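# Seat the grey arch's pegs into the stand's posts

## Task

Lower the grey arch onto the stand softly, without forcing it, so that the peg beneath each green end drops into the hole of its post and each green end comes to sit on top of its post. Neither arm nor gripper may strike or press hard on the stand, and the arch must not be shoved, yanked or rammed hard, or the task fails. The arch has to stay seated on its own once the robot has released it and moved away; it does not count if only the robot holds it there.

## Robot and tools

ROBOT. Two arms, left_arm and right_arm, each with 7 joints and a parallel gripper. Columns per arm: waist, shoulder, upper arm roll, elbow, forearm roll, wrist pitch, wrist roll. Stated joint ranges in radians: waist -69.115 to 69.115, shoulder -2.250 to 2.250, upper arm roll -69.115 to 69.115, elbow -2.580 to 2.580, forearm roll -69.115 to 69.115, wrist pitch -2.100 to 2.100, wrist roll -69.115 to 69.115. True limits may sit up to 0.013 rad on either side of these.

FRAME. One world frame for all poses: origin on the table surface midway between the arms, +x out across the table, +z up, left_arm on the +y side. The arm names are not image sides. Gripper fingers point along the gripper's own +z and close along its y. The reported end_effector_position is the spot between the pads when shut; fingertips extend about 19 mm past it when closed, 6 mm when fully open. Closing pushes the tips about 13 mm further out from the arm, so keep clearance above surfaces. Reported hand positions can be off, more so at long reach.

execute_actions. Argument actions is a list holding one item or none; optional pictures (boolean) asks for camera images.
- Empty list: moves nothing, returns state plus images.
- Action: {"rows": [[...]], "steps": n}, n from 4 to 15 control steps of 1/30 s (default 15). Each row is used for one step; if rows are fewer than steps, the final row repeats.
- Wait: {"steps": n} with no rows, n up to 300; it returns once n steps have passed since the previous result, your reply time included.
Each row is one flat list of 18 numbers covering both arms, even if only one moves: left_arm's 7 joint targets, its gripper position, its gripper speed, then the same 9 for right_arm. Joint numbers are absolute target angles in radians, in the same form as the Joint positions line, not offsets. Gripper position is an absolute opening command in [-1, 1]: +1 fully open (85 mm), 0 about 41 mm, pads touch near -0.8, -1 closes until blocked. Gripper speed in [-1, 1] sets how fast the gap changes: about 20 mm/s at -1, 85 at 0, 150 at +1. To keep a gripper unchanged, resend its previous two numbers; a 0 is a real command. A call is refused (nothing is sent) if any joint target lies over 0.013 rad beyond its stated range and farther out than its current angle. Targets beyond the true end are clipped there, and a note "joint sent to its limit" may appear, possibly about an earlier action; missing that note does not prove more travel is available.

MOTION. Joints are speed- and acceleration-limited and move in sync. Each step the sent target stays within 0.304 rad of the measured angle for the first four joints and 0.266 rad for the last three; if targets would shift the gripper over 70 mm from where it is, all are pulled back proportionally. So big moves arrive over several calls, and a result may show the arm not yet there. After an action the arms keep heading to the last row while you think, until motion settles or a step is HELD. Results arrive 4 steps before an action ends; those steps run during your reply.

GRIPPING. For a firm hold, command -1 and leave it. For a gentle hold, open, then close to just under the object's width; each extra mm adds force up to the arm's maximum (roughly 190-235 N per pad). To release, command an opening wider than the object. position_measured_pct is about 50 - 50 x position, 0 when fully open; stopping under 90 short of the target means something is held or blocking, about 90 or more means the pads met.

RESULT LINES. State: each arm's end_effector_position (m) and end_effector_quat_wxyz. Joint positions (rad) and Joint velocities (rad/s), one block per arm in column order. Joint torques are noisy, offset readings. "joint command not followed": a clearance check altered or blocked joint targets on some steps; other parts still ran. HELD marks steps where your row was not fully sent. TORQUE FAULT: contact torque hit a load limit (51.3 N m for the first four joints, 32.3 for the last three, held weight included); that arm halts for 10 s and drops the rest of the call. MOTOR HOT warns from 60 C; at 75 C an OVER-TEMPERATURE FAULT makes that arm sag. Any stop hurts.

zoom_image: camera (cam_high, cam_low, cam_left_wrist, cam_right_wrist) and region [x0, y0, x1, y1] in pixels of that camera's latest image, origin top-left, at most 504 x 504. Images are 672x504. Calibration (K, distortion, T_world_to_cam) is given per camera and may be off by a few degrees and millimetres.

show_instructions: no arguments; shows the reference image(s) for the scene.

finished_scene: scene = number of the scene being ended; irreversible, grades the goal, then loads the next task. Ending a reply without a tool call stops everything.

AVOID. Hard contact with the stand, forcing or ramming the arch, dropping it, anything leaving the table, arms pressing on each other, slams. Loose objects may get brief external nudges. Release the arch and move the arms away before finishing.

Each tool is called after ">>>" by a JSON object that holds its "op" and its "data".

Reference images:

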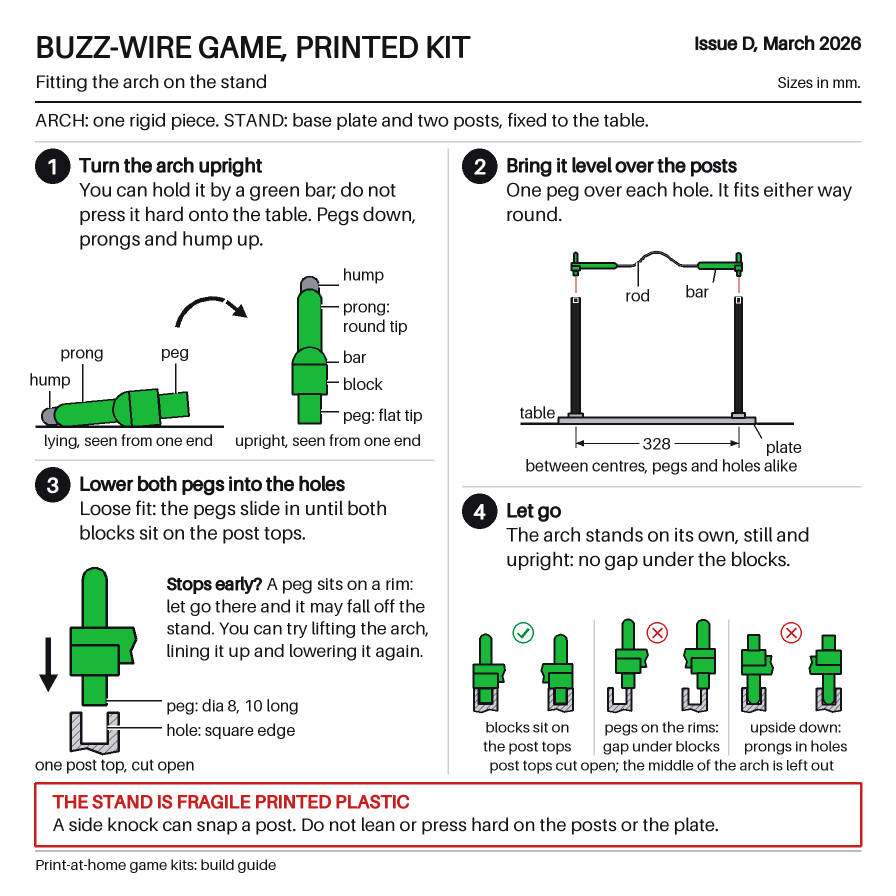

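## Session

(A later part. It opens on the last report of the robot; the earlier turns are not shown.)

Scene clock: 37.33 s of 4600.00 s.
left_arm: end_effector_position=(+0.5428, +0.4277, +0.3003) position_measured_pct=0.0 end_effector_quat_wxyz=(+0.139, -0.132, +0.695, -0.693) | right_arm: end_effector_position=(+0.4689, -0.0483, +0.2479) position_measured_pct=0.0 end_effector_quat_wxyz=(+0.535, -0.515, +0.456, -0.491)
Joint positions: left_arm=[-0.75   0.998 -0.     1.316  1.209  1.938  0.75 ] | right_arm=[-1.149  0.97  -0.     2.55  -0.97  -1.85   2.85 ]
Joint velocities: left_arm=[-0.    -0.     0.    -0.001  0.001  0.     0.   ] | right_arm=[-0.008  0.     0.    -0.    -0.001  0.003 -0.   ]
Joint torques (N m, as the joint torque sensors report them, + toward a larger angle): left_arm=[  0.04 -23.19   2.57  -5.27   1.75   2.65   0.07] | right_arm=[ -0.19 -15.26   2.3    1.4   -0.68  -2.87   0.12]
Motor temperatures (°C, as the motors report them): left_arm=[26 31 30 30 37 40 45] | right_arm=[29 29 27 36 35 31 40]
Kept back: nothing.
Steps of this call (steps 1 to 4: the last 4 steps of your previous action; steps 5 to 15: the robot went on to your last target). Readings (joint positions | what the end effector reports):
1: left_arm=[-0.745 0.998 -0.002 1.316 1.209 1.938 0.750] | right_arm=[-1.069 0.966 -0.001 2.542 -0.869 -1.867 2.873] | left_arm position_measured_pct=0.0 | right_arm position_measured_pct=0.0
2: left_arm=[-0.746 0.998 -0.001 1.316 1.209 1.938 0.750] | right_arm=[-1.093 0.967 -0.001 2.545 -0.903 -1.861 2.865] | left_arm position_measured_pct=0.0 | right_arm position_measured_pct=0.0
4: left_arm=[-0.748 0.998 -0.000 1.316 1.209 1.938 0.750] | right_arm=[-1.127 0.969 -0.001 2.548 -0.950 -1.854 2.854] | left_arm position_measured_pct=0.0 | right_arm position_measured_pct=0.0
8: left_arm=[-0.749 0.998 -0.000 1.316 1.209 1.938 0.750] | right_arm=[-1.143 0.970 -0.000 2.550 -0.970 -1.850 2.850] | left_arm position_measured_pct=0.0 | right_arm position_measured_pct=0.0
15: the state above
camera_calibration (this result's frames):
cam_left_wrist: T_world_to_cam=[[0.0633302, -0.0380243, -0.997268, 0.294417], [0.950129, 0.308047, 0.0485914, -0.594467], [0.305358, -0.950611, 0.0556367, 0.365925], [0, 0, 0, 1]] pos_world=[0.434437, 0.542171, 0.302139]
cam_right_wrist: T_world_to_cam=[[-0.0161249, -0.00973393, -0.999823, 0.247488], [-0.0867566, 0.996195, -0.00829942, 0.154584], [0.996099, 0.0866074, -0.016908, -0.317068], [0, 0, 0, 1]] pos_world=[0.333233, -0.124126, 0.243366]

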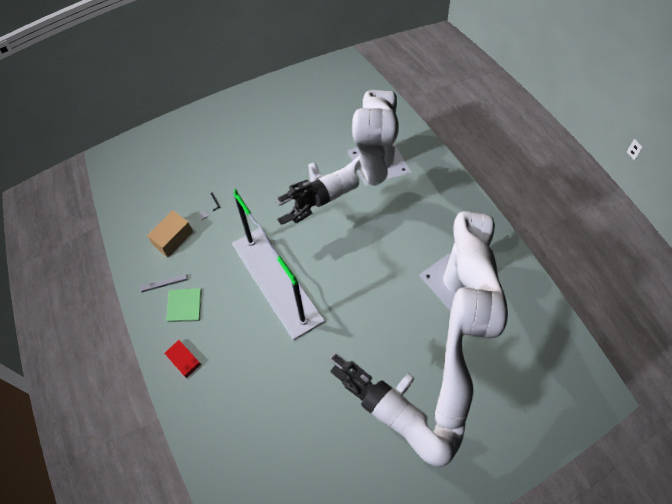

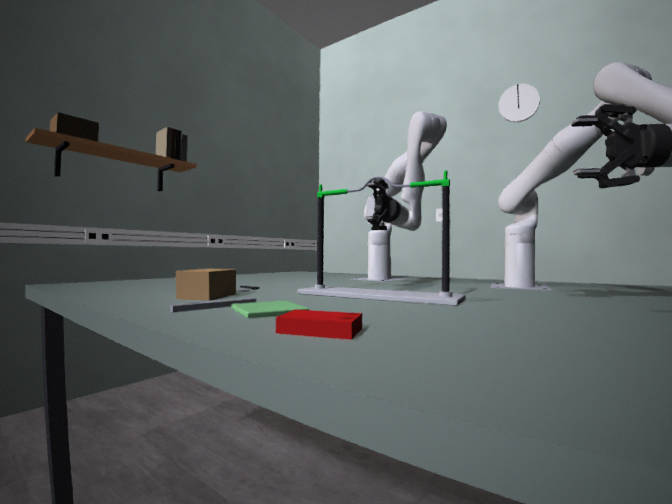

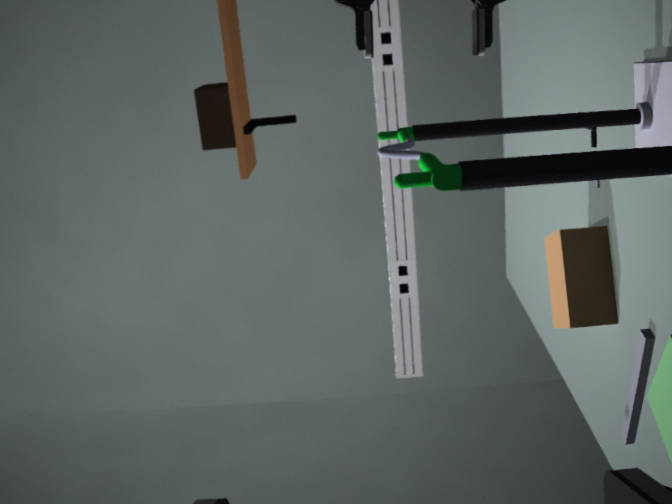

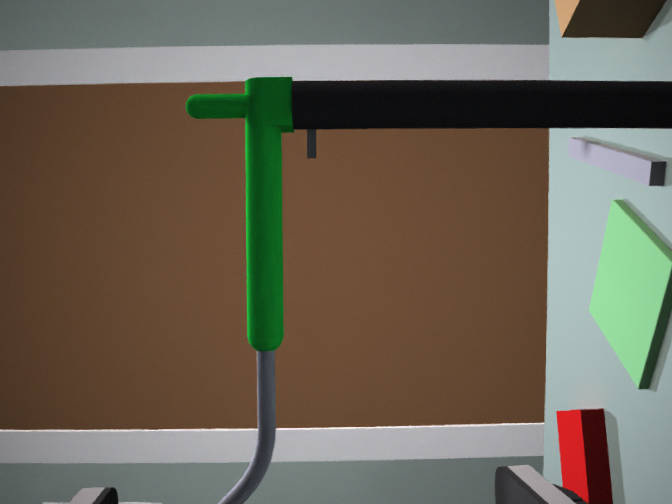

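>>> {"op": "execute_actions", "data": {"actions": [{"rows":[[-0.75,0.998,0,1.316,1.209,1.938,0.75,1,0,-1.55,0.97,0,2.55,-1.3,-1.85,2.85,1,0.3]]}]}}

>>> {"op": "execute_actions", "data": {"actions": [{"steps":10}]}}

>>> {"op": "finished_scene", "data": {"scene": 1}}

Scene clock: 37.87 s of 4600.00 s.
left_arm: end_effector_position=(+0.5428, +0.4277, +0.3003) position_measured_pct=0.0 end_effector_quat_wxyz=(+0.139, -0.132, +0.695, -0.693) | right_arm: end_effector_position=(+0.4073, +0.0048, +0.2704) position_measured_pct=0.0 end_effector_quat_wxyz=(+0.559, -0.519, +0.409, -0.501)
Joint positions: left_arm=[-0.75   0.998  0.     1.316  1.209  1.938  0.75 ] | right_arm=[-1.43   0.97  -0.     2.55  -1.202 -1.85   2.85 ]
Joint velocities: left_arm=[-0.    -0.002  0.     0.001 -0.    -0.    -0.001] | right_arm=[-0.989 -0.001 -0.011 -0.002 -0.867 -0.003 -0.001]
Joint torques (N m, as the joint torque sensors report them, + toward a larger angle): left_arm=[ -0.07 -23.14   2.42  -5.31   1.78   2.61  -0.02] | right_arm=[  1.64 -14.58   2.69   2.78  -1.21  -2.48   0.25]
Motor temperatures (°C, as the motors report them): left_arm=[26 31 30 30 37 40 45] | right_arm=[29 29 27 36 35 31 40]
Steps of this call (steps 1 to 5: the robot went on to your last target; steps 6 to 16: the first 11 steps of this action). Readings (joint positions | what the end effector reports):
6: left_arm=[-0.750 0.998 -0.000 1.316 1.209 1.938 0.750] | right_arm=[-1.151 0.970 0.000 2.550 -0.971 -1.850 2.850] | left_arm position_measured_pct=0.0 | right_arm position_measured_pct=0.0
7: left_arm=[-0.750 0.998 -0.000 1.316 1.209 1.938 0.750] | right_arm=[-1.159 0.970 0.001 2.550 -0.975 -1.850 2.850] | left_arm position_measured_pct=0.0 | right_arm position_measured_pct=0.0
9: left_arm=[-0.750 0.998 0.000 1.316 1.209 1.938 0.750] | right_arm=[-1.189 0.970 0.001 2.550 -0.998 -1.850 2.850] | left_arm position_measured_pct=0.0 | right_arm position_measured_pct=0.0
13: left_arm=[-0.750 0.998 0.000 1.316 1.209 1.938 0.750] | right_arm=[-1.315 0.970 0.001 2.550 -1.104 -1.850 2.850] | left_arm position_measured_pct=0.0 | right_arm position_measured_pct=0.0
16: the state above

Scene clock: 38.20 s of 4600.00 s.
left_arm: end_effector_position=(+0.5428, +0.4277, +0.3003) position_measured_pct=0.0 end_effector_quat_wxyz=(+0.139, -0.132, +0.695, -0.693) | right_arm: end_effector_position=(+0.3788, +0.0208, +0.2808) position_measured_pct=0.0 end_effector_quat_wxyz=(+0.571, -0.517, +0.391, -0.505)
Joint positions: left_arm=[-0.75   0.998  0.     1.316  1.209  1.938  0.75 ] | right_arm=[-1.546  0.97  -0.     2.55  -1.3   -1.85   2.85 ]
Joint velocities: left_arm=[ 0.    -0.002 -0.001 -0.001 -0.001  0.     0.   ] | right_arm=[-0.04   0.    -0.     0.     0.002 -0.001 -0.   ]
Joint torques (N m, as the joint torque sensors report them, + toward a larger angle): left_arm=[ -0.02 -23.02   2.55  -5.44   1.7    2.7    0.07] | right_arm=[ -0.28 -14.65   2.37   2.55  -0.64  -2.63   0.1 ]
Motor temperatures (°C, as the motors report them): left_arm=[26 31 30 30 37 40 45] | right_arm=[29 29 27 36 35 31 40]
Kept back: nothing.
Steps of this call (steps 1 to 4: the last 4 steps of your previous action; steps 5 to 10: the robot went on to your last target). Readings (joint positions | what the end effector reports):
1: left_arm=[-0.750 0.998 0.000 1.316 1.209 1.938 0.750] | right_arm=[-1.460 0.970 -0.001 2.550 -1.229 -1.850 2.850] | left_arm position_measured_pct=0.0 | right_arm position_measured_pct=0.0
2: left_arm=[-0.750 0.998 0.000 1.316 1.209 1.938 0.750] | right_arm=[-1.486 0.970 -0.001 2.550 -1.252 -1.850 2.850] | left_arm position_measured_pct=0.0 | right_arm position_measured_pct=0.0
4: left_arm=[-0.750 0.998 0.000 1.316 1.209 1.938 0.750] | right_arm=[-1.523 0.970 -0.001 2.550 -1.284 -1.850 2.850] | left_arm position_measured_pct=0.0 | right_arm position_measured_pct=0.0
8: left_arm=[-0.750 0.998 0.000 1.316 1.209 1.938 0.750] | right_arm=[-1.542 0.970 -0.000 2.550 -1.300 -1.850 2.850] | left_arm position_measured_pct=0.0 | right_arm position_measured_pct=0.0
10: the state above

The scene is finished: the task was done.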